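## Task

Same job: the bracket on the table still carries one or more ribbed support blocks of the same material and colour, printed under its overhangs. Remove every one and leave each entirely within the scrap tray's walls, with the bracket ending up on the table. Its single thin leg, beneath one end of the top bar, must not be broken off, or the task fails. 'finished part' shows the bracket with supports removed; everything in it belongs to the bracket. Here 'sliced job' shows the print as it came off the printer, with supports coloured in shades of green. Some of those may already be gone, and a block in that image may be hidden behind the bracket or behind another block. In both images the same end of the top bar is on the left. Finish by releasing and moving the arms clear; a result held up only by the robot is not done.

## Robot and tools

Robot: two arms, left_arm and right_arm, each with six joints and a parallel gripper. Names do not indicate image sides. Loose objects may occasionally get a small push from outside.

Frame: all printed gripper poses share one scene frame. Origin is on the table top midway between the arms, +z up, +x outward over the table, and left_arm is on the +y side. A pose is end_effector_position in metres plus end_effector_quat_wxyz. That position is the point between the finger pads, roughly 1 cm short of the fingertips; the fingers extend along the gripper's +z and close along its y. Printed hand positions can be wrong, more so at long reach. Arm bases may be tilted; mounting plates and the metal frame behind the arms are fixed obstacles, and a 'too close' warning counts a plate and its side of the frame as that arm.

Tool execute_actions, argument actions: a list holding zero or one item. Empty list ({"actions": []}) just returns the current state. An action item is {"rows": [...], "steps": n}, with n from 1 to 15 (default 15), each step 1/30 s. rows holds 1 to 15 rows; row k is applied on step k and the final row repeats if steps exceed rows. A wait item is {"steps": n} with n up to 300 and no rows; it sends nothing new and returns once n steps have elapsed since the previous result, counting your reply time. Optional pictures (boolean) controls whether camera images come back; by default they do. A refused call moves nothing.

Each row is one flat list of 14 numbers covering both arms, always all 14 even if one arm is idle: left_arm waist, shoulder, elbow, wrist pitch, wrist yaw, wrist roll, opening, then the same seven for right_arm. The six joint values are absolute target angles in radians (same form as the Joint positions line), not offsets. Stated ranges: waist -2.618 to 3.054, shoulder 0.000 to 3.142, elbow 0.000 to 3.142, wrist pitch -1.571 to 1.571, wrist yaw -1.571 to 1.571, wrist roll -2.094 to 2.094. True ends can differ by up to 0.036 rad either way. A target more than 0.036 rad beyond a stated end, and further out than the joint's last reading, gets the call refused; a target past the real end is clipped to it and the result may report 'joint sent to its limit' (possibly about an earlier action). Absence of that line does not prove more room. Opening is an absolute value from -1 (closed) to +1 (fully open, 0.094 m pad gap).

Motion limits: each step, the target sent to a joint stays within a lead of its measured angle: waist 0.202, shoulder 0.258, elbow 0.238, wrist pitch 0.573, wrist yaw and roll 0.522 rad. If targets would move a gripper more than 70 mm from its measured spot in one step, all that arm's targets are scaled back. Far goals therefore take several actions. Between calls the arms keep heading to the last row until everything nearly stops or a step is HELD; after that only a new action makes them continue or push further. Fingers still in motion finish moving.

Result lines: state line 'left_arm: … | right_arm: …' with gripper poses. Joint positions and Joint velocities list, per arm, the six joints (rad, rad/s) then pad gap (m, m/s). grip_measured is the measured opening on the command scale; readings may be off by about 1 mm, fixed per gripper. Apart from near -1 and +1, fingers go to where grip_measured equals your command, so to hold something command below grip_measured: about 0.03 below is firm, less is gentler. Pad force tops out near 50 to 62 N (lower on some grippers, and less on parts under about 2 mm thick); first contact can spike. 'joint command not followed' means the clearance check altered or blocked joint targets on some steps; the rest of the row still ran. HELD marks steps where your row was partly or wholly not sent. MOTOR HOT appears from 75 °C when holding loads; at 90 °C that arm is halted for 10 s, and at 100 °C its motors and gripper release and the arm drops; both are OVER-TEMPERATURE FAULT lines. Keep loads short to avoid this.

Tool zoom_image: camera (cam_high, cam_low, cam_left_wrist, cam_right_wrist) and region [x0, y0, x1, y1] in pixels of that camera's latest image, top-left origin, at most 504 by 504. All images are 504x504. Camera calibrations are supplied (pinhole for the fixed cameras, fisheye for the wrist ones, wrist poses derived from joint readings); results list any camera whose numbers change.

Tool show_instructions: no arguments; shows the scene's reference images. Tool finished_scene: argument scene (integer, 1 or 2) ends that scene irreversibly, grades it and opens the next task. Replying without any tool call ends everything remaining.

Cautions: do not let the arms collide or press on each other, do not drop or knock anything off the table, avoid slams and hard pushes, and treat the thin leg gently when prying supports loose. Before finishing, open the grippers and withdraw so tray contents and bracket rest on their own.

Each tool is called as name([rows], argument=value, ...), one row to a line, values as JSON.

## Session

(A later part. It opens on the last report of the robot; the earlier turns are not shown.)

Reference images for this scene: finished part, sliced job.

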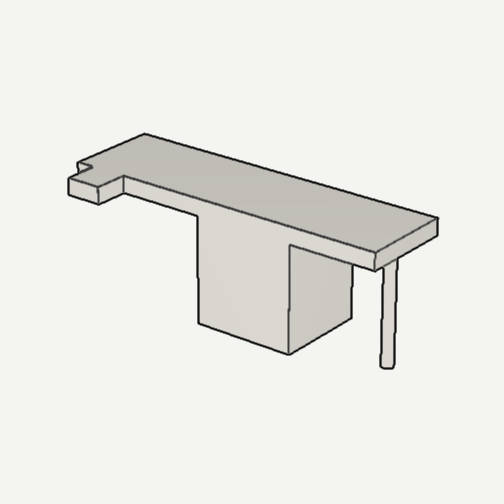

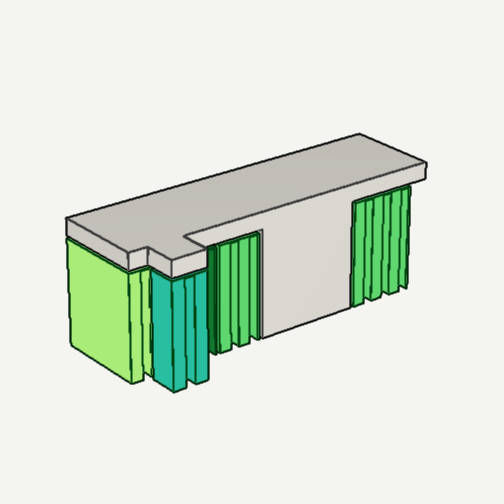

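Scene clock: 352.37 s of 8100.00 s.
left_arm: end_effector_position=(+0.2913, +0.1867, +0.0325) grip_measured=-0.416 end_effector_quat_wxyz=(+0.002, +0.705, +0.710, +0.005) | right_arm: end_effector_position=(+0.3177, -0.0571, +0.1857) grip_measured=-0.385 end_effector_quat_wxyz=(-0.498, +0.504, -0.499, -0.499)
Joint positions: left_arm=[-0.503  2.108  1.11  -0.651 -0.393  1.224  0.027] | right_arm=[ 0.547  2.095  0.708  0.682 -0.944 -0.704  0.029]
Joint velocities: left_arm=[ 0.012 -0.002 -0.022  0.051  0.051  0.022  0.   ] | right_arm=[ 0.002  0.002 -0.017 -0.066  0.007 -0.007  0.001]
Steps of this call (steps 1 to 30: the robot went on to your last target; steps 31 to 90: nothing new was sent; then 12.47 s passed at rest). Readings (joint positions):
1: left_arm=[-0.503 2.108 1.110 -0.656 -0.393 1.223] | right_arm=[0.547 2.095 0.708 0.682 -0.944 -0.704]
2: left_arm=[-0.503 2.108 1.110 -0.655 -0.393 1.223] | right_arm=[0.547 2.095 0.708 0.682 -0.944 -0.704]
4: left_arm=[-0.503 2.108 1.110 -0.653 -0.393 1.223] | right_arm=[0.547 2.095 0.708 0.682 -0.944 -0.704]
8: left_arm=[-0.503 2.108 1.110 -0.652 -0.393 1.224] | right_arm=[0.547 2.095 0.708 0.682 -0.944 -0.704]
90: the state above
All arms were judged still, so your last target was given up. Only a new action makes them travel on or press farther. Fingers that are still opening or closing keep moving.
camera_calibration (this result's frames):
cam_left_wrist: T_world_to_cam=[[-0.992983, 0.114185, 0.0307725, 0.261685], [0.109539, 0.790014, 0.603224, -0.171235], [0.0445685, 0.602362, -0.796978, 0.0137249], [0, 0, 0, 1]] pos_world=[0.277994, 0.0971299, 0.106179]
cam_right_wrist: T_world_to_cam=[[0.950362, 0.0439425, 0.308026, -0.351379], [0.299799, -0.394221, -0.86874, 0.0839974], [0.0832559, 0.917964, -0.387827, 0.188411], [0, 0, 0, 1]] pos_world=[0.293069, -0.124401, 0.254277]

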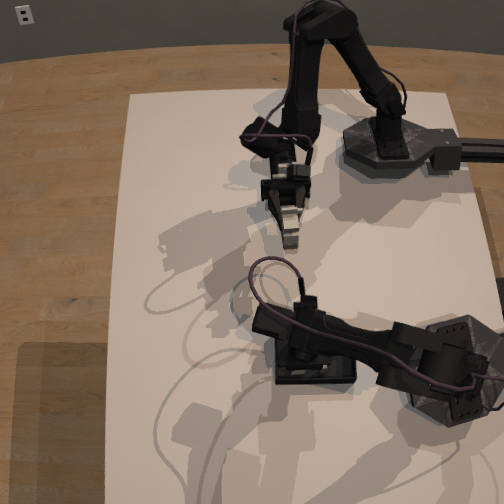

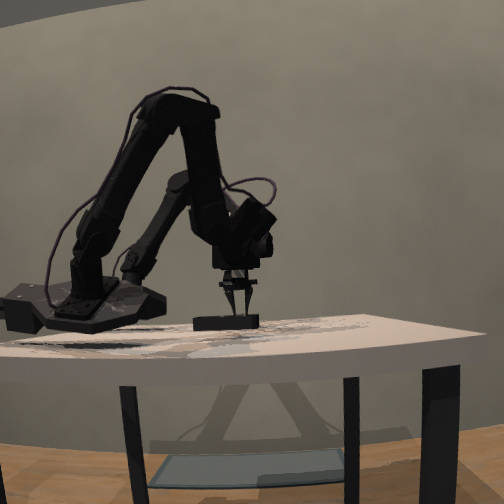

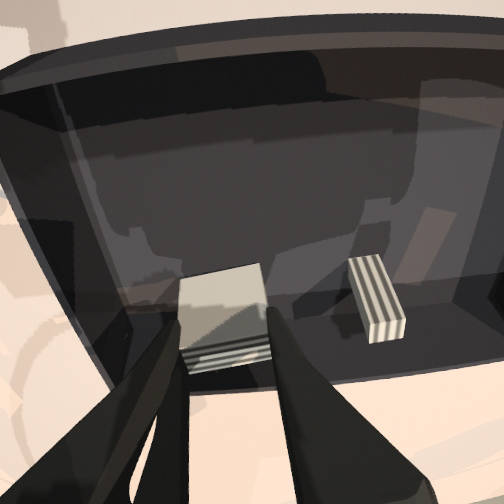

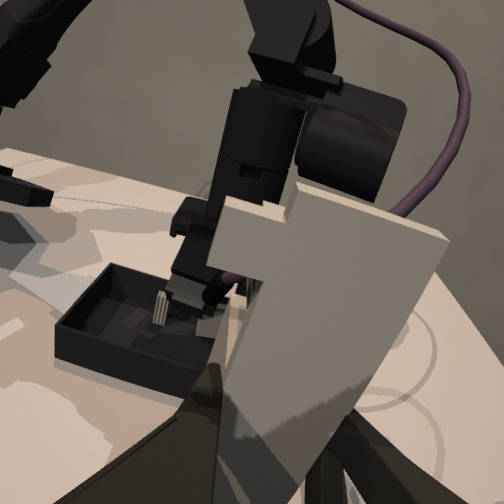

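Release and lift.

execute_actions([
  {"rows":[[-0.499,2.125,1.096,-0.64,-0.392,1.232,-0.47,0.547,2.088,0.73,0.69,-0.975,-0.71,-0.44],[-0.499,2.135,1.096,-0.64,-0.392,1.232,-0.46,0.547,2.088,0.73,0.69,-0.975,-0.71,-0.44],[-0.499,2.135,1.096,-0.64,-0.392,1.232,-0.44,0.547,2.088,0.73,0.69,-0.975,-0.71,-0.44],[-0.499,2.135,1.096,-0.64,-0.392,1.232,-0.42,0.547,2.088,0.73,0.69,-0.975,-0.71,-0.44],[-0.499,2.13,1.096,-0.64,-0.392,1.232,-0.39,0.547,2.088,0.73,0.69,-0.975,-0.71,-0.44],[-0.499,2.125,1.096,-0.64,-0.392,1.232,-0.35,0.547,2.088,0.73,0.69,-0.975,-0.71,-0.44],[-0.499,2.12,1.096,-0.64,-0.392,1.232,-0.3,0.547,2.088,0.73,0.69,-0.975,-0.71,-0.44],[-0.499,2.12,1.096,-0.64,-0.392,1.232,-0.25,0.547,2.088,0.73,0.69,-0.975,-0.71,-0.44],[-0.499,2.12,1.096,-0.64,-0.392,1.232,-0.2,0.547,2.088,0.73,0.69,-0.975,-0.71,-0.44],[-0.505,2.11,1.11,-0.66,-0.392,1.225,-0.2,0.547,2.088,0.73,0.69,-0.975,-0.71,-0.44],[-0.515,2.095,1.13,-0.69,-0.392,1.215,-0.2,0.547,2.088,0.73,0.69,-0.975,-0.71,-0.44],[-0.523,2.08,1.145,-0.72,-0.392,1.205,-0.2,0.547,2.088,0.73,0.69,-0.975,-0.71,-0.44],[-0.531,2.068,1.157,-0.75,-0.392,1.195,-0.2,0.547,2.088,0.73,0.69,-0.975,-0.71,-0.44],[-0.539,2.056,1.169,-0.775,-0.392,1.19,-0.2,0.547,2.088,0.73,0.69,-0.975,-0.71,-0.44],[-0.547,2.044,1.18,-0.8,-0.392,1.185,-0.2,0.547,2.088,0.73,0.69,-0.975,-0.71,-0.44]]},
], pictures=false)

execute_actions([
  {"rows":[[-0.555,2.03,1.19,-0.825,-0.392,1.18,-0.2,0.547,2.088,0.73,0.69,-0.975,-0.71,-0.44],[-0.562,2.015,1.2,-0.85,-0.392,1.175,-0.2,0.547,2.088,0.73,0.69,-0.975,-0.71,-0.44],[-0.565,1.995,1.205,-0.865,-0.39,1.17,-0.2,0.547,2.088,0.73,0.69,-0.975,-0.71,-0.44],[-0.56,1.975,1.2,-0.865,-0.37,1.16,-0.2,0.547,2.088,0.73,0.69,-0.975,-0.71,-0.44],[-0.55,1.955,1.19,-0.85,-0.33,1.15,-0.2,0.547,2.088,0.73,0.69,-0.975,-0.71,-0.44],[-0.535,1.935,1.18,-0.82,-0.28,1.14,-0.19,0.547,2.088,0.73,0.69,-0.975,-0.71,-0.44],[-0.515,1.915,1.17,-0.78,-0.22,1.13,-0.18,0.547,2.088,0.73,0.69,-0.975,-0.71,-0.44],[-0.495,1.895,1.16,-0.74,-0.16,1.12,-0.17,0.547,2.088,0.73,0.69,-0.975,-0.71,-0.44],[-0.475,1.88,1.15,-0.7,-0.1,1.11,-0.16,0.547,2.088,0.73,0.69,-0.975,-0.71,-0.44],[-0.455,1.865,1.14,-0.66,-0.04,1.1,-0.15,0.547,2.088,0.73,0.69,-0.975,-0.71,-0.44],[-0.435,1.855,1.13,-0.62,0.02,1.09,-0.14,0.547,2.088,0.73,0.69,-0.975,-0.71,-0.44],[-0.42,1.845,1.12,-0.575,0.08,1.08,-0.13,0.547,2.088,0.73,0.69,-0.975,-0.71,-0.44],[-0.405,1.84,1.11,-0.53,0.14,1.07,-0.12,0.547,2.088,0.73,0.69,-0.975,-0.71,-0.44],[-0.395,1.84,1.1,-0.485,0.2,1.06,-0.11,0.547,2.088,0.73,0.69,-0.975,-0.71,-0.44],[-0.39,1.84,1.09,-0.44,0.26,1.05,-0.1,0.547,2.088,0.73,0.69,-0.975,-0.71,-0.44]]},
], pictures=false)

execute_actions([
  {"rows":[[-0.39,1.845,1.08,-0.395,0.32,1.04,-0.1,0.547,2.088,0.73,0.69,-0.975,-0.71,-0.44],[-0.39,1.855,1.07,-0.35,0.38,1.03,-0.1,0.547,2.088,0.73,0.69,-0.975,-0.71,-0.44],[-0.39,1.87,1.06,-0.305,0.44,1.02,-0.1,0.547,2.088,0.73,0.69,-0.975,-0.71,-0.44],[-0.39,1.885,1.05,-0.26,0.5,1.01,-0.1,0.547,2.088,0.73,0.69,-0.975,-0.71,-0.44],[-0.395,1.9,1.04,-0.215,0.56,1.0,-0.1,0.547,2.088,0.73,0.69,-0.975,-0.71,-0.44],[-0.4,1.92,1.03,-0.17,0.62,0.99,-0.1,0.547,2.088,0.73,0.69,-0.975,-0.71,-0.44],[-0.41,1.94,1.02,-0.125,0.68,0.98,-0.1,0.547,2.088,0.73,0.69,-0.975,-0.71,-0.44],[-0.42,1.96,1.01,-0.08,0.74,0.97,-0.1,0.547,2.088,0.73,0.69,-0.975,-0.71,-0.44],[-0.43,1.98,1.0,-0.035,0.8,0.96,-0.1,0.547,2.088,0.73,0.69,-0.975,-0.71,-0.44],[-0.445,2.0,0.99,0.01,0.86,0.95,-0.1,0.547,2.088,0.73,0.69,-0.975,-0.71,-0.44],[-0.46,2.02,0.98,0.055,0.92,0.94,-0.1,0.547,2.088,0.73,0.69,-0.975,-0.71,-0.44],[-0.47,2.035,0.97,0.1,0.98,0.93,-0.1,0.547,2.088,0.73,0.69,-0.975,-0.71,-0.44],[-0.48,2.05,0.96,0.14,1.03,0.925,-0.1,0.547,2.088,0.73,0.69,-0.975,-0.71,-0.44],[-0.488,2.062,0.95,0.17,1.07,0.92,-0.1,0.547,2.088,0.73,0.69,-0.975,-0.71,-0.44],[-0.494,2.07,0.94,0.19,1.09,0.912,-0.1,0.547,2.088,0.73,0.69,-0.975,-0.71,-0.44]]},
], pictures=false)

execute_actions([
  {"steps":12},
])

Scene clock: 381.17 s of 8100.00 s.
left_arm: end_effector_position=(+0.2876, +0.1886, +0.0395) grip_measured=-0.202 end_effector_quat_wxyz=(-0.010, +0.706, +0.708, +0.000) | right_arm: end_effector_position=(+0.3178, -0.0571, +0.1857) grip_measured=-0.385 end_effector_quat_wxyz=(-0.498, +0.504, -0.499, -0.499)
Joint positions: left_arm=[-0.51   2.1    1.13  -0.709 -0.395  1.211  0.038] | right_arm=[ 0.547  2.095  0.708  0.682 -0.944 -0.704  0.029]
Joint velocities: left_arm=[-0.159 -0.188  0.242 -0.623 -0.007 -0.125 -0.   ] | right_arm=[-0.007 -0.002  0.007  0.022  0.022  0.007 -0.001]
Steps of this call (steps 1 to 90: nothing new was sent; then 25.30 s passed at rest; steps 91 to 105: all 15 steps of this action). Readings (joint positions):
91: left_arm=[-0.503 2.108 1.110 -0.651 -0.393 1.224] | right_arm=[0.547 2.095 0.708 0.682 -0.944 -0.704]
92: left_arm=[-0.503 2.108 1.110 -0.651 -0.393 1.224] | right_arm=[0.547 2.095 0.708 0.682 -0.944 -0.704]
94: left_arm=[-0.503 2.108 1.110 -0.651 -0.393 1.224] | right_arm=[0.547 2.095 0.708 0.682 -0.944 -0.704]
98: left_arm=[-0.503 2.108 1.110 -0.651 -0.394 1.224] | right_arm=[0.547 2.095 0.708 0.682 -0.944 -0.704]
105: the state above

Scene clock: 381.67 s of 8100.00 s.
left_arm: end_effector_position=(+0.3378, +0.1699, +0.1190) grip_measured=-0.106 end_effector_quat_wxyz=(+0.212, +0.578, +0.778, -0.121) | right_arm: end_effector_position=(+0.3178, -0.0571, +0.1857) grip_measured=-0.385 end_effector_quat_wxyz=(-0.498, +0.504, -0.499, -0.499)
Joint positions: left_arm=[-0.403  1.856  1.131 -0.6    0.011  1.099  0.042] | right_arm=[ 0.547  2.095  0.708  0.682 -0.944 -0.704  0.029]
Joint velocities: left_arm=[ 0.442 -0.081 -0.286  1.106  1.502 -0.242  0.01 ] | right_arm=[ 0.002  0.002 -0.022 -0.081  0.007  0.022 -0.001]
Steps of this call (steps 1 to 15: all 15 steps of this action). Readings (joint positions):
1: left_arm=[-0.516 2.091 1.139 -0.730 -0.395 1.206] | right_arm=[0.547 2.095 0.708 0.682 -0.944 -0.704]
2: left_arm=[-0.524 2.078 1.150 -0.751 -0.395 1.202] | right_arm=[0.547 2.095 0.708 0.682 -0.944 -0.704]
4: left_arm=[-0.540 2.042 1.167 -0.784 -0.393 1.192] | right_arm=[0.547 2.095 0.708 0.682 -0.944 -0.704]
8: left_arm=[-0.534 1.950 1.169 -0.790 -0.313 1.164] | right_arm=[0.547 2.095 0.708 0.682 -0.944 -0.704]
15: the state above

Scene clock: 382.17 s of 8100.00 s.
left_arm: end_effector_position=(+0.3217, +0.0216, +0.1751) grip_measured=-0.102 end_effector_quat_wxyz=(+0.455, +0.511, +0.584, -0.437) | right_arm: end_effector_position=(+0.3178, -0.0571, +0.1857) grip_measured=-0.385 end_effector_quat_wxyz=(-0.498, +0.504, -0.499, -0.499)
Joint positions: left_arm=[-0.464  2.043  0.974  0.034  0.865  0.955  0.042] | right_arm=[ 0.547  2.095  0.708  0.682 -0.944 -0.704  0.029]
Joint velocities: left_arm=[-0.374  0.413 -0.339  0.96   1.385 -0.183  0.   ] | right_arm=[ 0.007 -0.002  0.022 -0.051  0.007 -0.037 -0.002]
Steps of this call (steps 1 to 15: all 15 steps of this action). Readings (joint positions):
1: left_arm=[-0.390 1.855 1.121 -0.562 0.064 1.090] | right_arm=[0.547 2.095 0.708 0.682 -0.944 -0.704]
2: left_arm=[-0.383 1.855 1.110 -0.521 0.117 1.080] | right_arm=[0.547 2.095 0.708 0.682 -0.944 -0.704]
4: left_arm=[-0.380 1.856 1.085 -0.442 0.229 1.060] | right_arm=[0.547 2.095 0.708 0.682 -0.944 -0.704]
8: left_arm=[-0.384 1.901 1.050 -0.266 0.467 1.020] | right_arm=[0.547 2.095 0.708 0.682 -0.944 -0.704]
15: the state above

Scene clock: 382.57 s of 8100.00 s.
left_arm: end_effector_position=(+0.3046, +0.0059, +0.2046) grip_measured=-0.102 end_effector_quat_wxyz=(+0.494, +0.505, +0.504, -0.497) | right_arm: end_effector_position=(+0.3178, -0.0571, +0.1857) grip_measured=-0.385 end_effector_quat_wxyz=(-0.498, +0.504, -0.499, -0.499)
Joint positions: left_arm=[-0.49   2.068  0.949  0.173  1.056  0.924  0.042] | right_arm=[ 0.547  2.095  0.708  0.682 -0.944 -0.704  0.029]
Joint velocities: left_arm=[ 0.002  0.007  0.007  0.095  0.037 -0.081  0.001] | right_arm=[-0.002  0.002 -0.012 -0.037 -0.022 -0.007 -0.   ]
Steps of this call (steps 1 to 12: the robot went on to your last target). Readings (joint positions):
1: left_arm=[-0.475 2.055 0.964 0.061 0.906 0.948] | right_arm=[0.547 2.095 0.708 0.682 -0.944 -0.704]
2: left_arm=[-0.484 2.063 0.956 0.081 0.939 0.943] | right_arm=[0.547 2.095 0.708 0.682 -0.944 -0.704]
4: left_arm=[-0.490 2.068 0.949 0.108 0.987 0.936] | right_arm=[0.547 2.095 0.708 0.682 -0.944 -0.704]
8: left_arm=[-0.490 2.068 0.949 0.155 1.036 0.927] | right_arm=[0.547 2.095 0.708 0.682 -0.944 -0.704]
12: the state above
camera_calibration (this result's frames):
cam_left_wrist: T_world_to_cam=[[-0.991932, 0.0457139, -0.118243, 0.320828], [0.121339, 0.612492, -0.781108, 0.146997], [0.0367155, -0.789154, -0.613098, 0.232109], [0, 0, 0, 1]] pos_world=[0.291881, 0.078469, 0.295062]
cam_right_wrist: T_world_to_cam=[[0.950274, 0.0437539, 0.308327, -0.351474], [0.300011, -0.394114, -0.868716, 0.0839633], [0.0835062, 0.91802, -0.387642, 0.188316], [0, 0, 0, 1]] pos_world=[0.293081, -0.124409, 0.254309]

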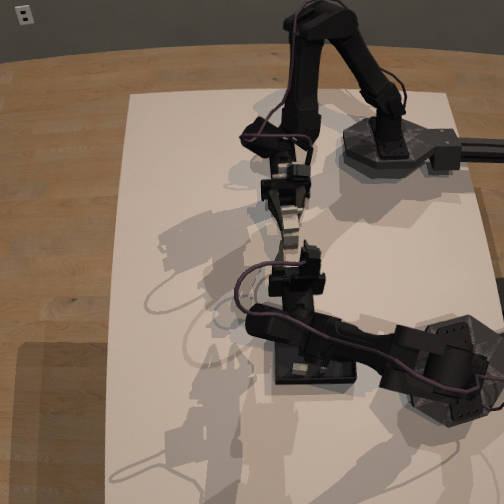

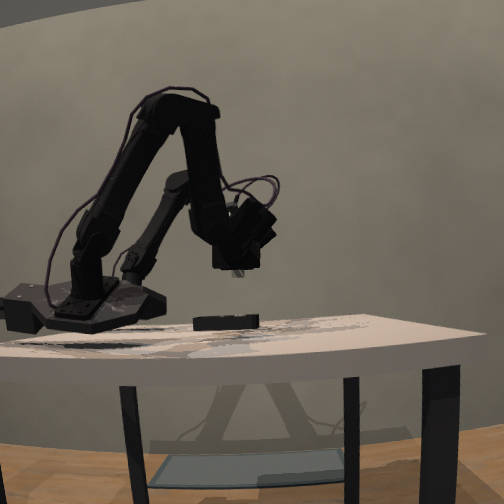

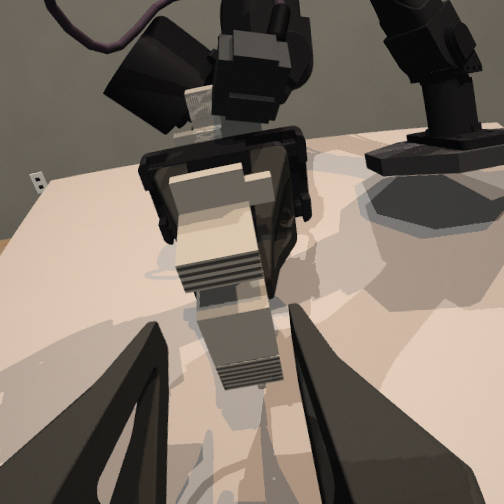

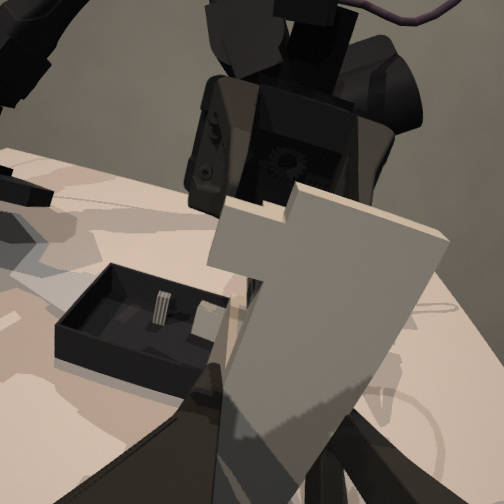

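execute_actions([
  {"rows":[[-0.497,2.07,0.95,0.21,1.08,0.9,-0.1,0.547,2.088,0.73,0.69,-0.975,-0.71,-0.44],[-0.502,2.072,0.96,0.23,1.07,0.885,-0.1,0.547,2.088,0.73,0.69,-0.975,-0.71,-0.44],[-0.509,2.076,0.97,0.25,1.06,0.87,-0.1,0.547,2.088,0.73,0.69,-0.975,-0.71,-0.44],[-0.516,2.08,0.98,0.27,1.05,0.855,-0.1,0.547,2.088,0.73,0.69,-0.975,-0.71,-0.44],[-0.523,2.086,0.98,0.29,1.043,0.842,-0.1,0.547,2.088,0.73,0.69,-0.975,-0.71,-0.44],[-0.53,2.092,0.98,0.31,1.036,0.83,-0.1,0.547,2.088,0.73,0.69,-0.975,-0.71,-0.44],[-0.537,2.098,0.98,0.325,1.03,0.82,-0.1,0.547,2.088,0.73,0.69,-0.975,-0.71,-0.44],[-0.544,2.104,0.98,0.34,1.025,0.81,-0.1,0.547,2.088,0.73,0.69,-0.975,-0.71,-0.44],[-0.551,2.11,0.98,0.352,1.021,0.8,-0.1,0.547,2.088,0.73,0.69,-0.975,-0.71,-0.44],[-0.558,2.116,0.98,0.362,1.018,0.793,-0.1,0.547,2.088,0.73,0.69,-0.975,-0.71,-0.44],[-0.565,2.122,0.98,0.37,1.017,0.787,-0.1,0.547,2.088,0.73,0.69,-0.975,-0.71,-0.44],[-0.571,2.127,0.98,0.373,1.017,0.787,-0.1,0.547,2.088,0.73,0.69,-0.975,-0.71,-0.44],[-0.576,2.131,0.98,0.373,1.017,0.787,-0.1,0.547,2.088,0.73,0.69,-0.975,-0.71,-0.44],[-0.58,2.134,0.98,0.373,1.017,0.787,-0.1,0.547,2.088,0.73,0.69,-0.975,-0.71,-0.44]]},
], pictures=false)

execute_actions([
  {"steps":8},
])

Scene clock: 395.70 s of 8100.00 s.
left_arm: end_effector_position=(+0.3079, -0.0216, +0.2131) grip_measured=-0.102 end_effector_quat_wxyz=(+0.510, +0.505, +0.493, -0.491) | right_arm: end_effector_position=(+0.3178, -0.0571, +0.1857) grip_measured=-0.385 end_effector_quat_wxyz=(-0.498, +0.504, -0.499, -0.499)
Joint positions: left_arm=[-0.561  2.115  0.957  0.347  1.02   0.812  0.042] | right_arm=[ 0.547  2.095  0.708  0.682 -0.944 -0.704  0.029]
Joint velocities: left_arm=[-0.149  0.11  -0.022  0.11  -0.051 -0.154  0.001] | right_arm=[0.012 0.007 0.007 0.081 0.037 0.007 0.   ]
Steps of this call (steps 1 to 30: the robot went on to your last target; steps 31 to 90: nothing new was sent; then 9.63 s passed at rest; steps 91 to 105: all 15 steps of this action). Readings (joint positions):
91: left_arm=[-0.490 2.068 0.949 0.187 1.069 0.920] | right_arm=[0.547 2.095 0.708 0.682 -0.944 -0.704]
92: left_arm=[-0.490 2.068 0.949 0.192 1.069 0.916] | right_arm=[0.547 2.095 0.708 0.682 -0.944 -0.704]
94: left_arm=[-0.490 2.068 0.949 0.212 1.063 0.901] | right_arm=[0.547 2.095 0.708 0.682 -0.944 -0.704]
98: left_arm=[-0.507 2.073 0.951 0.272 1.042 0.862] | right_arm=[0.547 2.095 0.708 0.682 -0.944 -0.704]
105: the state above

Scene clock: 395.97 s of 8100.00 s.
left_arm: end_effector_position=(+0.3076, -0.0245, +0.2126) grip_measured=-0.102 end_effector_quat_wxyz=(+0.510, +0.504, +0.494, -0.492) | right_arm: end_effector_position=(+0.3178, -0.0571, +0.1857) grip_measured=-0.385 end_effector_quat_wxyz=(-0.498, +0.504, -0.499, -0.499)
Joint positions: left_arm=[-0.568  2.122  0.957  0.363  1.014  0.8    0.042] | right_arm=[ 0.547  2.095  0.708  0.682 -0.944 -0.704  0.029]
Joint velocities: left_arm=[ 0.007 -0.002 -0.022 -0.022  0.022 -0.11   0.   ] | right_arm=[ 0.007  0.027 -0.007  0.007  0.022  0.081 -0.   ]
Steps of this call (steps 1 to 8: the robot went on to your last target). Readings (joint positions):
1: left_arm=[-0.565 2.118 0.957 0.350 1.018 0.809] | right_arm=[0.547 2.095 0.708 0.682 -0.944 -0.704]
2: left_arm=[-0.567 2.121 0.957 0.352 1.018 0.807] | right_arm=[0.547 2.095 0.708 0.682 -0.944 -0.704]
4: left_arm=[-0.568 2.122 0.957 0.355 1.016 0.803] | right_arm=[0.547 2.095 0.708 0.682 -0.944 -0.704]
8: the state above
camera_calibration (this result's frames):
cam_left_wrist: T_world_to_cam=[[-0.98823, 0.0318424, -0.149628, 0.331308], [0.138822, 0.597595, -0.789689, 0.167568], [0.0642713, -0.801166, -0.594981, 0.200347], [0, 0, 0, 1]] pos_world=[0.291269, 0.0498239, 0.301103]
cam_right_wrist: T_world_to_cam=[[0.950274, 0.0437539, 0.308327, -0.351474], [0.300011, -0.394114, -0.868716, 0.0839633], [0.0835062, 0.91802, -0.387642, 0.188316], [0, 0, 0, 1]] pos_world=[0.293081, -0.124409, 0.254309]

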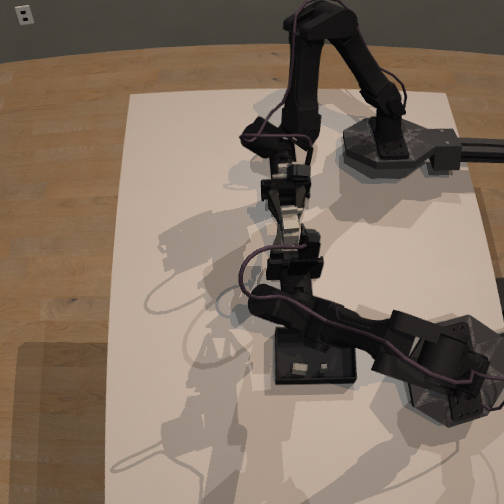

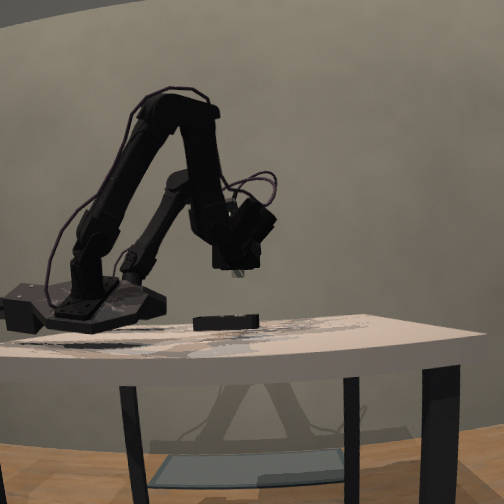

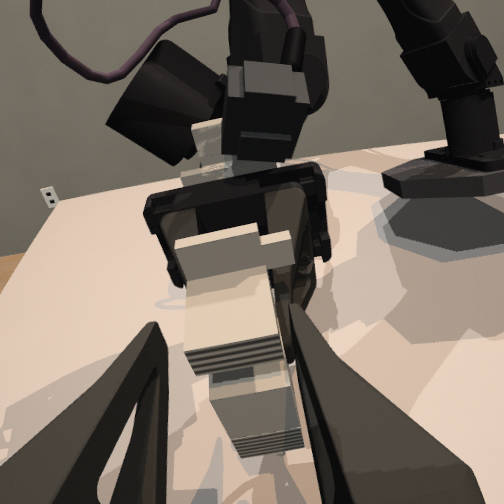

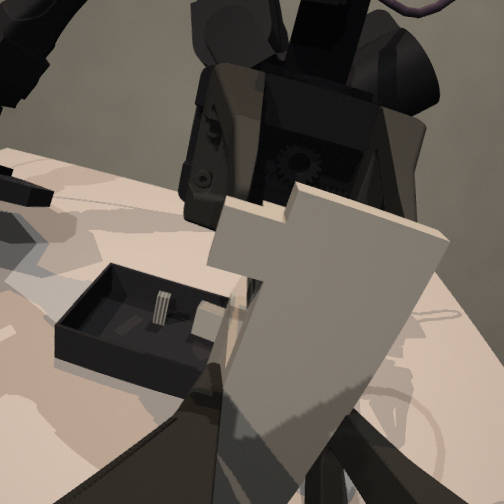

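execute_actions([
  {"rows":[[-0.585,2.134,0.96,0.373,1.017,0.787,-0.15,0.547,2.088,0.73,0.69,-0.975,-0.71,-0.44],[-0.59,2.134,0.95,0.373,1.017,0.787,-0.2,0.547,2.088,0.73,0.69,-0.975,-0.71,-0.44],[-0.59,2.134,0.94,0.373,1.017,0.787,-0.25,0.547,2.088,0.73,0.69,-0.975,-0.71,-0.44],[-0.59,2.134,0.935,0.373,1.017,0.787,-0.29,0.547,2.088,0.73,0.69,-0.975,-0.71,-0.44],[-0.59,2.134,0.935,0.373,1.017,0.787,-0.33,0.547,2.088,0.73,0.69,-0.975,-0.71,-0.44],[-0.59,2.134,0.935,0.373,1.017,0.787,-0.36,0.547,2.088,0.73,0.69,-0.975,-0.71,-0.44],[-0.59,2.134,0.935,0.373,1.017,0.787,-0.39,0.547,2.088,0.73,0.69,-0.975,-0.71,-0.44],[-0.59,2.134,0.935,0.373,1.017,0.787,-0.41,0.547,2.088,0.73,0.69,-0.975,-0.71,-0.44],[-0.59,2.134,0.935,0.373,1.017,0.787,-0.43,0.547,2.088,0.73,0.69,-0.975,-0.71,-0.45],[-0.59,2.134,0.935,0.373,1.017,0.787,-0.45,0.547,2.088,0.73,0.69,-0.975,-0.71,-0.46],[-0.59,2.134,0.935,0.373,1.017,0.787,-0.48,0.547,2.088,0.73,0.69,-0.975,-0.71,-0.46]],"steps":13},
], pictures=false)

execute_actions([
  {"rows":[[-0.585,2.129,0.94,0.373,1.021,0.8,-0.48,0.547,2.088,0.73,0.685,-0.971,-0.698,-0.46],[-0.58,2.124,0.945,0.373,1.025,0.813,-0.48,0.547,2.088,0.73,0.68,-0.967,-0.686,-0.46],[-0.58,2.119,0.95,0.373,1.029,0.826,-0.48,0.547,2.088,0.73,0.675,-0.963,-0.674,-0.46],[-0.58,2.114,0.95,0.373,1.033,0.839,-0.48,0.547,2.088,0.73,0.67,-0.959,-0.662,-0.46],[-0.58,2.109,0.95,0.373,1.037,0.852,-0.48,0.547,2.088,0.73,0.665,-0.955,-0.65,-0.46],[-0.58,2.104,0.95,0.373,1.041,0.865,-0.48,0.547,2.088,0.73,0.66,-0.951,-0.638,-0.46],[-0.58,2.099,0.95,0.373,1.045,0.878,-0.48,0.547,2.088,0.73,0.655,-0.947,-0.626,-0.46],[-0.58,2.094,0.95,0.373,1.049,0.891,-0.48,0.547,2.088,0.73,0.65,-0.943,-0.614,-0.46],[-0.58,2.089,0.95,0.373,1.053,0.904,-0.48,0.547,2.088,0.73,0.645,-0.939,-0.602,-0.46],[-0.58,2.084,0.95,0.373,1.057,0.917,-0.48,0.547,2.088,0.73,0.64,-0.935,-0.59,-0.46],[-0.58,2.079,0.95,0.373,1.061,0.93,-0.48,0.547,2.088,0.73,0.635,-0.931,-0.578,-0.46],[-0.58,2.074,0.95,0.373,1.065,0.943,-0.48,0.547,2.088,0.73,0.63,-0.927,-0.566,-0.46],[-0.58,2.069,0.95,0.373,1.069,0.956,-0.48,0.547,2.088,0.73,0.625,-0.923,-0.554,-0.46]],"steps":15},
])

Scene clock: 411.13 s of 8100.00 s.
left_arm: end_effector_position=(+0.3069, -0.0256, +0.2138) grip_measured=-0.427 end_effector_quat_wxyz=(+0.510, +0.505, +0.493, -0.493) | right_arm: end_effector_position=(+0.3187, -0.0573, +0.1864) grip_measured=-0.385 end_effector_quat_wxyz=(-0.501, +0.504, -0.498, -0.498)
Joint positions: left_arm=[-0.572  2.122  0.957  0.367  1.015  0.795  0.027] | right_arm=[ 0.546  2.095  0.708  0.688 -0.944 -0.704  0.029]
Joint velocities: left_arm=[-0.002 -0.002 -0.012 -0.051  0.037 -0.037 -0.   ] | right_arm=[-0.007  0.002  0.002  0.007  0.022  0.022  0.   ]
Steps of this call (steps 1 to 30: the robot went on to your last target; steps 31 to 90: nothing new was sent; then 11.73 s passed at rest; steps 91 to 103: all 13 steps of this action). Readings (joint positions):
91: left_arm=[-0.568 2.122 0.957 0.367 1.013 0.797] | right_arm=[0.547 2.095 0.708 0.682 -0.944 -0.704]
92: left_arm=[-0.568 2.122 0.957 0.367 1.013 0.797] | right_arm=[0.547 2.095 0.708 0.682 -0.944 -0.704]
94: left_arm=[-0.568 2.122 0.957 0.367 1.013 0.797] | right_arm=[0.547 2.095 0.708 0.682 -0.944 -0.704]
98: left_arm=[-0.572 2.122 0.957 0.367 1.015 0.796] | right_arm=[0.546 2.095 0.708 0.688 -0.944 -0.704]
103: the state above

Scene clock: 411.63 s of 8100.00 s.
left_arm: end_effector_position=(+0.3061, -0.0244, +0.2160) grip_measured=-0.427 end_effector_quat_wxyz=(+0.524, +0.520, +0.477, -0.477) | right_arm: end_effector_position=(+0.3177, -0.0565, +0.1868) grip_measured=-0.385 end_effector_quat_wxyz=(-0.487, +0.492, -0.509, -0.512)
Joint positions: left_arm=[-0.572  2.111  0.957  0.352  1.016  0.86   0.027] | right_arm=[ 0.549  2.095  0.708  0.688 -0.945 -0.651  0.029]
Joint velocities: left_arm=[-0.007 -0.027 -0.007 -0.051 -0.051  0.125  0.   ] | right_arm=[ 0.022 -0.017 -0.022 -0.051 -0.066  0.051 -0.   ]
Steps of this call (steps 1 to 15: all 15 steps of this action). Readings (joint positions):
1: left_arm=[-0.572 2.122 0.957 0.367 1.015 0.795] | right_arm=[0.546 2.095 0.708 0.688 -0.944 -0.704]
2: left_arm=[-0.572 2.122 0.957 0.367 1.015 0.797] | right_arm=[0.546 2.095 0.708 0.688 -0.944 -0.703]
4: left_arm=[-0.572 2.122 0.957 0.367 1.015 0.803] | right_arm=[0.546 2.095 0.708 0.688 -0.944 -0.698]
8: left_arm=[-0.572 2.122 0.957 0.367 1.017 0.822] | right_arm=[0.546 2.095 0.708 0.688 -0.944 -0.682]
15: the state above
camera_calibration (this result's frames):
cam_left_wrist: T_world_to_cam=[[-0.977107, 0.0361626, -0.209651, 0.340018], [0.189455, 0.596228, -0.78014, 0.152833], [0.0967878, -0.802, -0.58943, 0.191355], [0, 0, 0, 1]] pos_world=[0.284759, 0.0500472, 0.303307]
cam_right_wrist: T_world_to_cam=[[0.963752, 0.0430428, 0.263303, -0.347647], [0.258725, -0.391724, -0.882957, 0.101099], [0.0651373, 0.919075, -0.388661, 0.194311], [0, 0, 0, 1]] pos_world=[0.296232, -0.12402, 0.256324]

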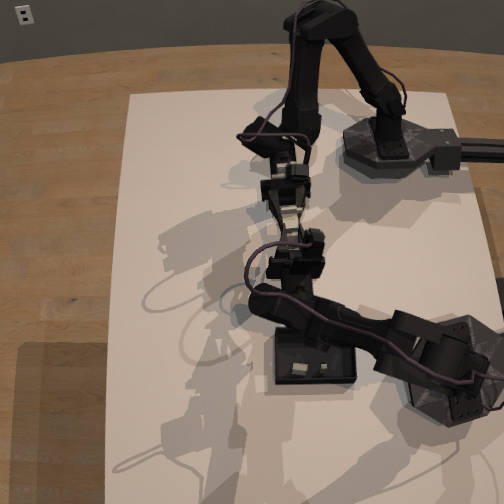

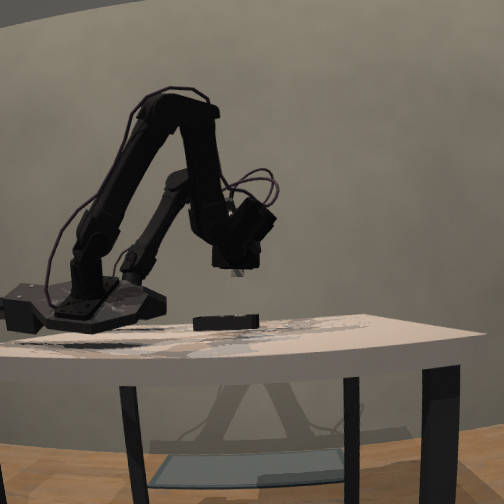

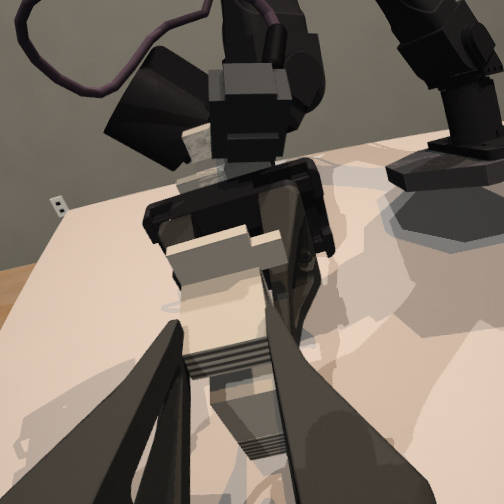

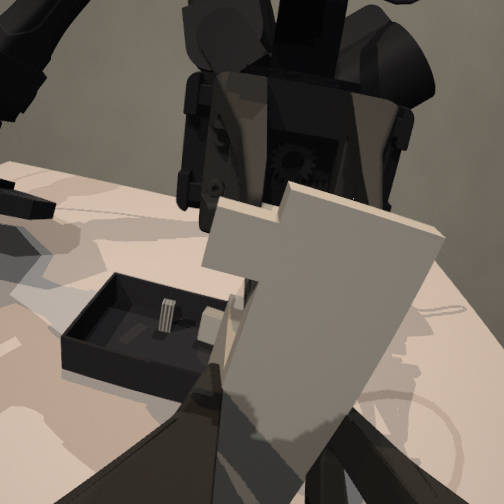

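Not yet broken; continue.

execute_actions([
  {"rows":[[-0.58,2.066,0.95,0.373,1.072,0.97,-0.49,0.547,2.088,0.73,0.62,-0.92,-0.542,-0.46],[-0.58,2.063,0.95,0.373,1.075,0.983,-0.49,0.547,2.088,0.73,0.617,-0.917,-0.53,-0.46],[-0.58,2.06,0.95,0.373,1.078,0.996,-0.49,0.547,2.088,0.73,0.614,-0.914,-0.518,-0.46],[-0.58,2.057,0.95,0.373,1.081,1.01,-0.49,0.547,2.088,0.73,0.611,-0.911,-0.506,-0.46],[-0.58,2.054,0.95,0.373,1.084,1.023,-0.49,0.547,2.088,0.73,0.608,-0.908,-0.494,-0.46]],"steps":8},
])

Scene clock: 418.43 s of 8100.00 s.
left_arm: end_effector_position=(+0.3049, -0.0206, +0.2343) grip_measured=-0.427 end_effector_quat_wxyz=(+0.574, +0.551, +0.413, -0.443) | right_arm: end_effector_position=(+0.3168, -0.0568, +0.1758) grip_measured=-0.385 end_effector_quat_wxyz=(-0.432, +0.454, -0.564, -0.537)
Joint positions: left_arm=[-0.572  2.083  0.957  0.369  1.06   1.     0.027] | right_arm=[ 0.549  2.095  0.709  0.635 -0.909 -0.521  0.029]
Joint velocities: left_arm=[-0.007 -0.09   0.002  0.051  0.022  0.154  0.001] | right_arm=[-0.002 -0.012 -0.002 -0.022  0.037  0.081 -0.001]
Steps of this call (steps 1 to 30: the robot went on to your last target; steps 31 to 90: nothing new was sent; then 3.53 s passed at rest; steps 91 to 98: all 8 steps of this action). Readings (joint positions):
91: left_arm=[-0.572 2.090 0.957 0.369 1.050 0.954] | right_arm=[0.549 2.095 0.709 0.647 -0.920 -0.562]
92: left_arm=[-0.572 2.090 0.957 0.369 1.052 0.958] | right_arm=[0.549 2.095 0.709 0.645 -0.919 -0.558]
94: left_arm=[-0.572 2.090 0.957 0.369 1.055 0.972] | right_arm=[0.549 2.095 0.709 0.642 -0.916 -0.545]
98: the state above
camera_calibration (this result's frames):
cam_left_wrist: T_world_to_cam=[[-0.923497, 0.0331709, -0.38217, 0.366497], [0.334834, 0.555848, -0.760867, 0.115427], [0.18719, -0.830622, -0.524431, 0.161927], [0, 0, 0, 1]] pos_world=[0.269499, 0.0581834, 0.312808]
cam_right_wrist: T_world_to_cam=[[0.994907, 0.0405078, 0.0923015, -0.323811], [0.10072, -0.43585, -0.894366, 0.141046], [0.00400086, 0.899107, -0.437711, 0.217241], [0, 0, 0, 1]] pos_world=[0.307087, -0.120731, 0.251124]

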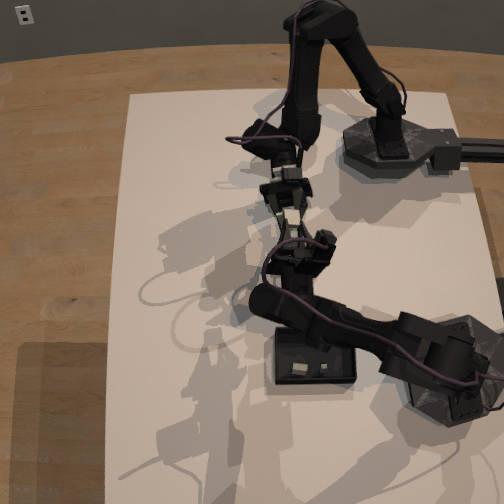

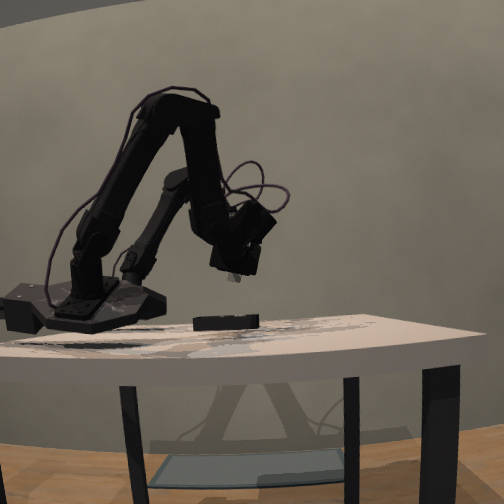

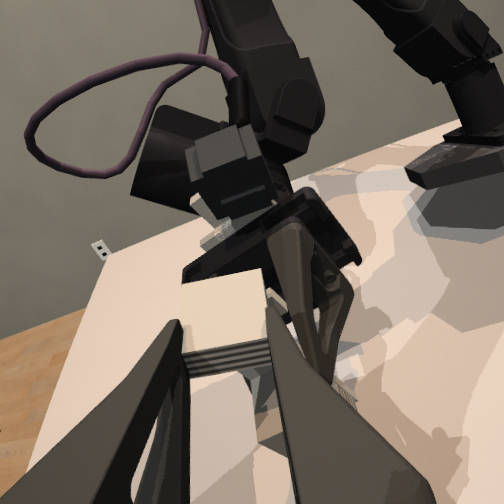

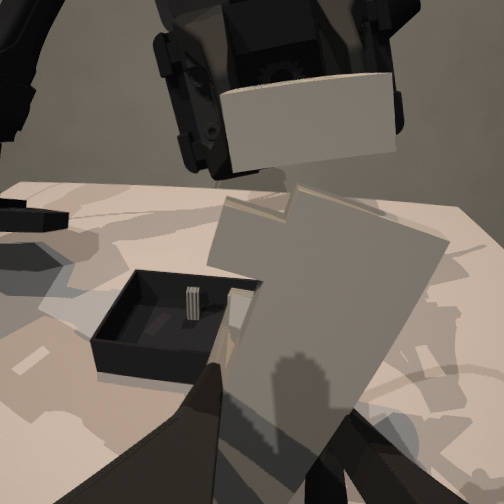

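execute_actions([
  {"rows":[[-0.56,2.05,0.96,0.35,1.08,1.02,-0.48,0.547,2.088,0.73,0.61,-0.91,-0.5,-0.45],[-0.54,2.035,0.965,0.32,1.08,1.02,-0.48,0.547,2.088,0.73,0.61,-0.91,-0.5,-0.45],[-0.515,2.02,0.97,0.28,1.08,1.02,-0.48,0.547,2.088,0.73,0.61,-0.91,-0.5,-0.45],[-0.49,2.0,0.975,0.24,1.08,1.02,-0.48,0.547,2.088,0.73,0.61,-0.91,-0.5,-0.45],[-0.465,1.98,0.98,0.195,1.07,1.02,-0.48,0.547,2.088,0.73,0.61,-0.91,-0.5,-0.45],[-0.44,1.96,0.99,0.15,1.05,1.02,-0.48,0.547,2.088,0.73,0.61,-0.91,-0.5,-0.45],[-0.415,1.945,1.0,0.105,1.01,1.025,-0.48,0.547,2.088,0.73,0.615,-0.915,-0.51,-0.45],[-0.395,1.93,1.01,0.06,0.96,1.03,-0.48,0.547,2.088,0.73,0.62,-0.92,-0.525,-0.45],[-0.375,1.915,1.02,0.015,0.9,1.03,-0.48,0.547,2.088,0.73,0.625,-0.925,-0.54,-0.45],[-0.36,1.905,1.03,-0.03,0.84,1.035,-0.48,0.547,2.088,0.73,0.63,-0.93,-0.555,-0.45],[-0.35,1.9,1.04,-0.075,0.78,1.04,-0.48,0.547,2.088,0.73,0.635,-0.935,-0.57,-0.45],[-0.35,1.9,1.05,-0.12,0.72,1.04,-0.48,0.547,2.088,0.73,0.64,-0.94,-0.585,-0.45],[-0.35,1.9,1.065,-0.165,0.66,1.045,-0.48,0.547,2.088,0.73,0.645,-0.945,-0.6,-0.45],[-0.35,1.9,1.08,-0.21,0.6,1.05,-0.48,0.547,2.088,0.73,0.65,-0.95,-0.615,-0.45],[-0.355,1.9,1.095,-0.255,0.54,1.05,-0.48,0.547,2.088,0.73,0.655,-0.955,-0.63,-0.45]]},
], pictures=false)

execute_actions([
  {"rows":[[-0.36,1.9,1.11,-0.3,0.48,1.055,-0.48,0.547,2.088,0.73,0.66,-0.96,-0.645,-0.45],[-0.37,1.9,1.125,-0.345,0.42,1.06,-0.48,0.547,2.088,0.73,0.667,-0.965,-0.66,-0.45],[-0.385,1.905,1.14,-0.39,0.36,1.06,-0.48,0.547,2.088,0.73,0.674,-0.97,-0.675,-0.45],[-0.4,1.91,1.155,-0.435,0.3,1.065,-0.48,0.547,2.088,0.73,0.68,-0.975,-0.69,-0.45],[-0.42,1.92,1.17,-0.48,0.24,1.07,-0.48,0.547,2.088,0.73,0.685,-0.975,-0.7,-0.45],[-0.44,1.93,1.185,-0.525,0.18,1.07,-0.48,0.547,2.088,0.73,0.69,-0.975,-0.71,-0.44],[-0.46,1.94,1.2,-0.57,0.12,1.075,-0.48,0.547,2.088,0.73,0.69,-0.975,-0.71,-0.44],[-0.48,1.95,1.215,-0.615,0.06,1.08,-0.48,0.547,2.088,0.73,0.69,-0.975,-0.71,-0.44],[-0.5,1.96,1.23,-0.66,0.0,1.08,-0.48,0.547,2.088,0.73,0.69,-0.975,-0.71,-0.44],[-0.52,1.97,1.24,-0.705,-0.06,1.08,-0.48,0.547,2.088,0.73,0.69,-0.975,-0.71,-0.44],[-0.54,1.98,1.25,-0.75,-0.12,1.08,-0.48,0.547,2.088,0.73,0.69,-0.975,-0.71,-0.44],[-0.56,1.995,1.26,-0.79,-0.18,1.08,-0.48,0.547,2.088,0.73,0.69,-0.975,-0.71,-0.44],[-0.58,2.01,1.27,-0.83,-0.24,1.08,-0.48,0.547,2.088,0.73,0.69,-0.975,-0.71,-0.44],[-0.6,2.025,1.28,-0.865,-0.3,1.08,-0.48,0.547,2.088,0.73,0.69,-0.975,-0.71,-0.44],[-0.62,2.04,1.285,-0.895,-0.35,1.08,-0.48,0.547,2.088,0.73,0.69,-0.975,-0.71,-0.44]]},
], pictures=false)

execute_actions([
  {"rows":[[-0.635,2.055,1.29,-0.895,-0.372,1.08,-0.48,0.547,2.088,0.73,0.69,-0.975,-0.71,-0.44],[-0.65,2.07,1.293,-0.895,-0.372,1.08,-0.48,0.547,2.088,0.73,0.69,-0.975,-0.71,-0.44],[-0.66,2.085,1.293,-0.895,-0.372,1.08,-0.48,0.547,2.088,0.73,0.69,-0.975,-0.71,-0.44],[-0.67,2.1,1.293,-0.895,-0.372,1.08,-0.48,0.547,2.088,0.73,0.69,-0.975,-0.71,-0.44],[-0.675,2.11,1.293,-0.895,-0.375,1.08,-0.48,0.547,2.088,0.73,0.69,-0.975,-0.71,-0.44]],"steps":11},
], pictures=false)

execute_actions([
  {"rows":[[-0.668,2.117,1.275,-0.87,-0.377,1.085,-0.48,0.547,2.088,0.73,0.69,-0.975,-0.71,-0.44],[-0.66,2.124,1.26,-0.845,-0.378,1.09,-0.48,0.547,2.088,0.73,0.69,-0.975,-0.71,-0.44],[-0.654,2.131,1.25,-0.82,-0.379,1.095,-0.48,0.547,2.088,0.73,0.69,-0.975,-0.71,-0.44],[-0.649,2.138,1.242,-0.8,-0.38,1.1,-0.48,0.547,2.088,0.73,0.69,-0.975,-0.71,-0.44],[-0.644,2.145,1.234,-0.78,-0.38,1.105,-0.48,0.547,2.088,0.73,0.69,-0.975,-0.71,-0.44],[-0.639,2.152,1.226,-0.76,-0.38,1.11,-0.48,0.547,2.088,0.73,0.69,-0.975,-0.71,-0.44],[-0.634,2.159,1.218,-0.74,-0.38,1.115,-0.48,0.547,2.088,0.73,0.69,-0.975,-0.71,-0.44],[-0.629,2.166,1.21,-0.72,-0.38,1.12,-0.48,0.547,2.088,0.73,0.69,-0.975,-0.71,-0.44],[-0.624,2.173,1.202,-0.7,-0.38,1.125,-0.48,0.547,2.088,0.73,0.69,-0.975,-0.71,-0.44],[-0.62,2.18,1.194,-0.685,-0.38,1.13,-0.48,0.547,2.088,0.73,0.69,-0.975,-0.71,-0.44],[-0.616,2.187,1.187,-0.674,-0.38,1.13,-0.48,0.547,2.088,0.73,0.69,-0.975,-0.71,-0.44],[-0.612,2.193,1.18,-0.664,-0.38,1.13,-0.48,0.547,2.088,0.73,0.69,-0.975,-0.71,-0.44],[-0.609,2.199,1.174,-0.664,-0.38,1.13,-0.48,0.547,2.088,0.73,0.69,-0.975,-0.71,-0.44],[-0.606,2.204,1.17,-0.664,-0.38,1.13,-0.48,0.547,2.088,0.73,0.69,-0.975,-0.71,-0.44],[-0.605,2.208,1.167,-0.664,-0.38,1.13,-0.48,0.547,2.088,0.73,0.69,-0.975,-0.71,-0.44]]},
], pictures=false)

execute_actions([
  {"steps":8},
])

Scene clock: 444.83 s of 8100.00 s.
left_arm: end_effector_position=(+0.3889, +0.0949, +0.2038) grip_measured=-0.427 end_effector_quat_wxyz=(+0.519, +0.494, +0.620, -0.319) | right_arm: end_effector_position=(+0.3164, -0.0568, +0.1760) grip_measured=-0.385 end_effector_quat_wxyz=(-0.445, +0.468, -0.552, -0.527)
Joint positions: left_arm=[-0.334  1.911  1.056 -0.038  0.748  1.034  0.027] | right_arm=[ 0.549  2.095  0.709  0.634 -0.912 -0.57   0.029]
Joint velocities: left_arm=[-0.012 -0.012  0.393 -1.194 -1.458 -0.007  0.   ] | right_arm=[ 0.007 -0.007 -0.022  0.081 -0.11  -0.359 -0.   ]
Steps of this call (steps 1 to 30: the robot went on to your last target; steps 31 to 90: nothing new was sent; then 22.90 s passed at rest; steps 91 to 105: all 15 steps of this action). Readings (joint positions):
91: left_arm=[-0.571 2.077 0.957 0.371 1.066 1.020] | right_arm=[0.549 2.095 0.709 0.630 -0.905 -0.503]
92: left_arm=[-0.569 2.075 0.957 0.367 1.066 1.020] | right_arm=[0.549 2.095 0.709 0.630 -0.905 -0.503]
94: left_arm=[-0.550 2.061 0.957 0.336 1.066 1.020] | right_arm=[0.549 2.095 0.709 0.630 -0.905 -0.503]
98: left_arm=[-0.451 1.990 0.965 0.218 1.038 1.021] | right_arm=[0.549 2.095 0.709 0.630 -0.905 -0.505]
105: the state above

Scene clock: 445.33 s of 8100.00 s.
left_arm: end_effector_position=(+0.3288, +0.1236, +0.1158) grip_measured=-0.427 end_effector_quat_wxyz=(+0.153, +0.644, +0.744, -0.087) | right_arm: end_effector_position=(+0.3175, -0.0565, +0.1859) grip_measured=-0.385 end_effector_quat_wxyz=(-0.496, +0.503, -0.500, -0.501)
Joint positions: left_arm=[-0.572  1.994  1.251 -0.701 -0.113  1.07   0.027] | right_arm=[ 0.549  2.095  0.709  0.68  -0.943 -0.697  0.029]
Joint velocities: left_arm=[-0.554  0.452  0.217 -1.136 -1.663 -0.037 -0.001] | right_arm=[-0.012  0.007 -0.017  0.007 -0.037 -0.051  0.   ]
Steps of this call (steps 1 to 15: all 15 steps of this action). Readings (joint positions):
1: left_arm=[-0.336 1.911 1.069 -0.080 0.696 1.037] | right_arm=[0.549 2.095 0.709 0.637 -0.915 -0.583]
2: left_arm=[-0.339 1.911 1.081 -0.125 0.641 1.040] | right_arm=[0.549 2.095 0.709 0.641 -0.918 -0.596]
4: left_arm=[-0.351 1.911 1.106 -0.219 0.526 1.046] | right_arm=[0.549 2.095 0.709 0.650 -0.926 -0.624]
8: left_arm=[-0.417 1.917 1.165 -0.402 0.292 1.058] | right_arm=[0.549 2.095 0.709 0.669 -0.937 -0.670]
15: the state above

Scene clock: 445.70 s of 8100.00 s.
left_arm: end_effector_position=(+0.2881, +0.1397, +0.0836) grip_measured=-0.427 end_effector_quat_wxyz=(+0.006, +0.713, +0.701, -0.006) | right_arm: end_effector_position=(+0.3176, -0.0565, +0.1863) grip_measured=-0.385 end_effector_quat_wxyz=(-0.498, +0.505, -0.498, -0.499)
Joint positions: left_arm=[-0.666  2.109  1.264 -0.868 -0.353  1.073  0.027] | right_arm=[ 0.549  2.095  0.709  0.682 -0.944 -0.703  0.029]
Joint velocities: left_arm=[ 0.002 -0.012 -0.017 -0.037 -0.154  0.095 -0.001] | right_arm=[-0.002 -0.007  0.002  0.051  0.022  0.022 -0.   ]
Steps of this call (steps 1 to 11: all 11 steps of this action). Readings (joint positions):
1: left_arm=[-0.591 2.011 1.257 -0.736 -0.166 1.070] | right_arm=[0.549 2.095 0.709 0.680 -0.944 -0.698]
2: left_arm=[-0.609 2.027 1.261 -0.766 -0.208 1.071] | right_arm=[0.549 2.095 0.709 0.681 -0.944 -0.699]
4: left_arm=[-0.638 2.060 1.264 -0.808 -0.268 1.072] | right_arm=[0.549 2.095 0.709 0.681 -0.944 -0.701]
8: left_arm=[-0.666 2.106 1.264 -0.853 -0.329 1.073] | right_arm=[0.549 2.095 0.709 0.682 -0.944 -0.702]
11: the state above

Scene clock: 446.20 s of 8100.00 s.
left_arm: end_effector_position=(+0.2887, +0.1462, +0.0368) grip_measured=-0.427 end_effector_quat_wxyz=(-0.003, +0.709, +0.705, +0.002) | right_arm: end_effector_position=(+0.3175, -0.0565, +0.1863) grip_measured=-0.385 end_effector_quat_wxyz=(-0.498, +0.505, -0.498, -0.499)
Joint positions: left_arm=[-0.611  2.189  1.19  -0.704 -0.38   1.116  0.027] | right_arm=[ 0.549  2.095  0.709  0.682 -0.945 -0.704  0.029]
Joint velocities: left_arm=[ 0.076  0.173 -0.168  0.081 -0.051  0.051 -0.002] | right_arm=[-0.007  0.002 -0.007  0.022 -0.022 -0.007 -0.001]
Steps of this call (steps 1 to 15: all 15 steps of this action). Readings (joint positions):
1: left_arm=[-0.666 2.109 1.264 -0.868 -0.358 1.073] | right_arm=[0.549 2.095 0.709 0.682 -0.944 -0.703]
2: left_arm=[-0.666 2.109 1.264 -0.867 -0.362 1.075] | right_arm=[0.549 2.095 0.709 0.682 -0.945 -0.703]
4: left_arm=[-0.664 2.109 1.264 -0.856 -0.368 1.080] | right_arm=[0.549 2.095 0.709 0.682 -0.945 -0.704]
8: left_arm=[-0.647 2.127 1.249 -0.793 -0.375 1.094] | right_arm=[0.549 2.095 0.709 0.682 -0.945 -0.704]
15: the state above

Scene clock: 446.47 s of 8100.00 s.
left_arm: end_effector_position=(+0.2875, +0.1458, +0.0309) grip_measured=-0.427 end_effector_quat_wxyz=(-0.003, +0.710, +0.705, +0.002) | right_arm: end_effector_position=(+0.3175, -0.0565, +0.1863) grip_measured=-0.385 end_effector_quat_wxyz=(-0.498, +0.505, -0.498, -0.499)
Joint positions: left_arm=[-0.607  2.201  1.179 -0.682 -0.381  1.121  0.027] | right_arm=[ 0.549  2.095  0.709  0.682 -0.945 -0.704  0.029]
Joint velocities: left_arm=[-0.022 -0.007  0.007  0.022 -0.022  0.007 -0.001] | right_arm=[-0.012 -0.012 -0.007  0.007  0.037  0.007 -0.   ]
Steps of this call (steps 1 to 8: the robot went on to your last target). Readings (joint positions):
1: left_arm=[-0.609 2.195 1.185 -0.700 -0.381 1.117] | right_arm=[0.549 2.095 0.709 0.682 -0.945 -0.704]
2: left_arm=[-0.608 2.199 1.182 -0.697 -0.381 1.118] | right_arm=[0.549 2.095 0.709 0.682 -0.945 -0.704]
4: left_arm=[-0.607 2.201 1.179 -0.693 -0.381 1.120] | right_arm=[0.549 2.095 0.709 0.682 -0.945 -0.704]
8: the state above
camera_calibration (this result's frames):
cam_left_wrist: T_world_to_cam=[[-0.990902, 0.127826, 0.0421273, 0.259673], [0.127137, 0.786291, 0.604634, -0.142156], [0.0441637, 0.604489, -0.795388, 0.0369889], [0, 0, 0, 1]] pos_world=[0.27375, 0.0562237, 0.104434]
cam_right_wrist: T_world_to_cam=[[0.949814, 0.0450072, 0.309561, -0.351441], [0.301741, -0.392812, -0.868707, 0.0842875], [0.0825012, 0.918517, -0.386678, 0.188226], [0, 0, 0, 1]] pos_world=[0.292842, -0.123962, 0.254797]

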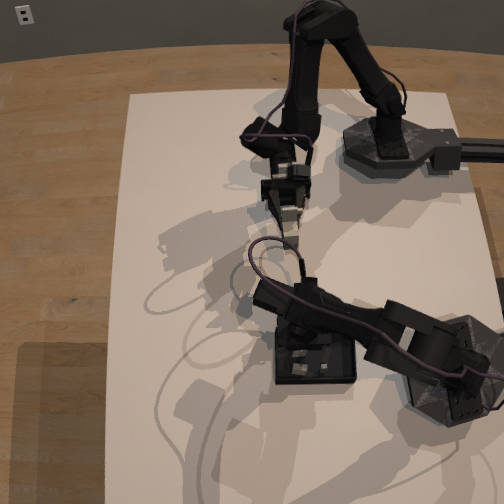

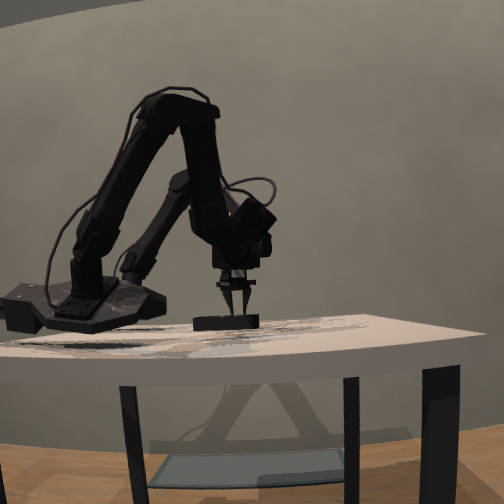

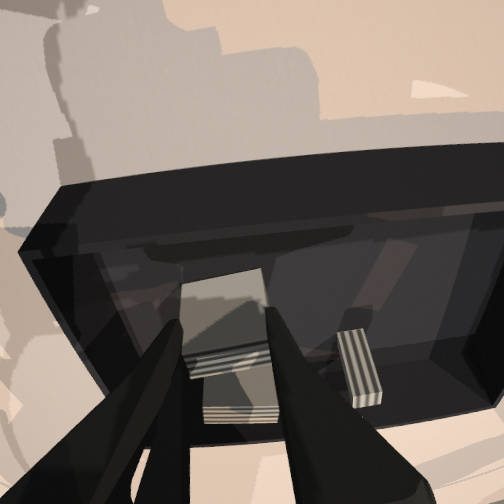

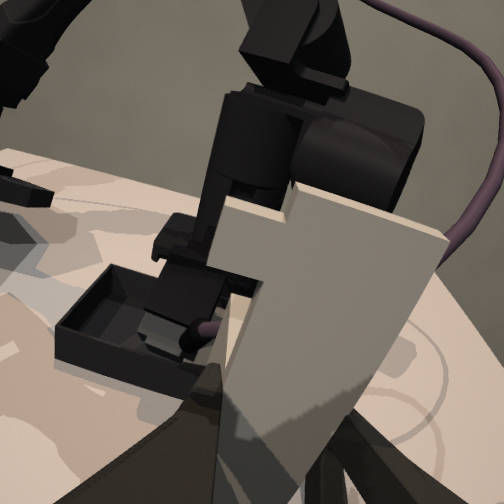

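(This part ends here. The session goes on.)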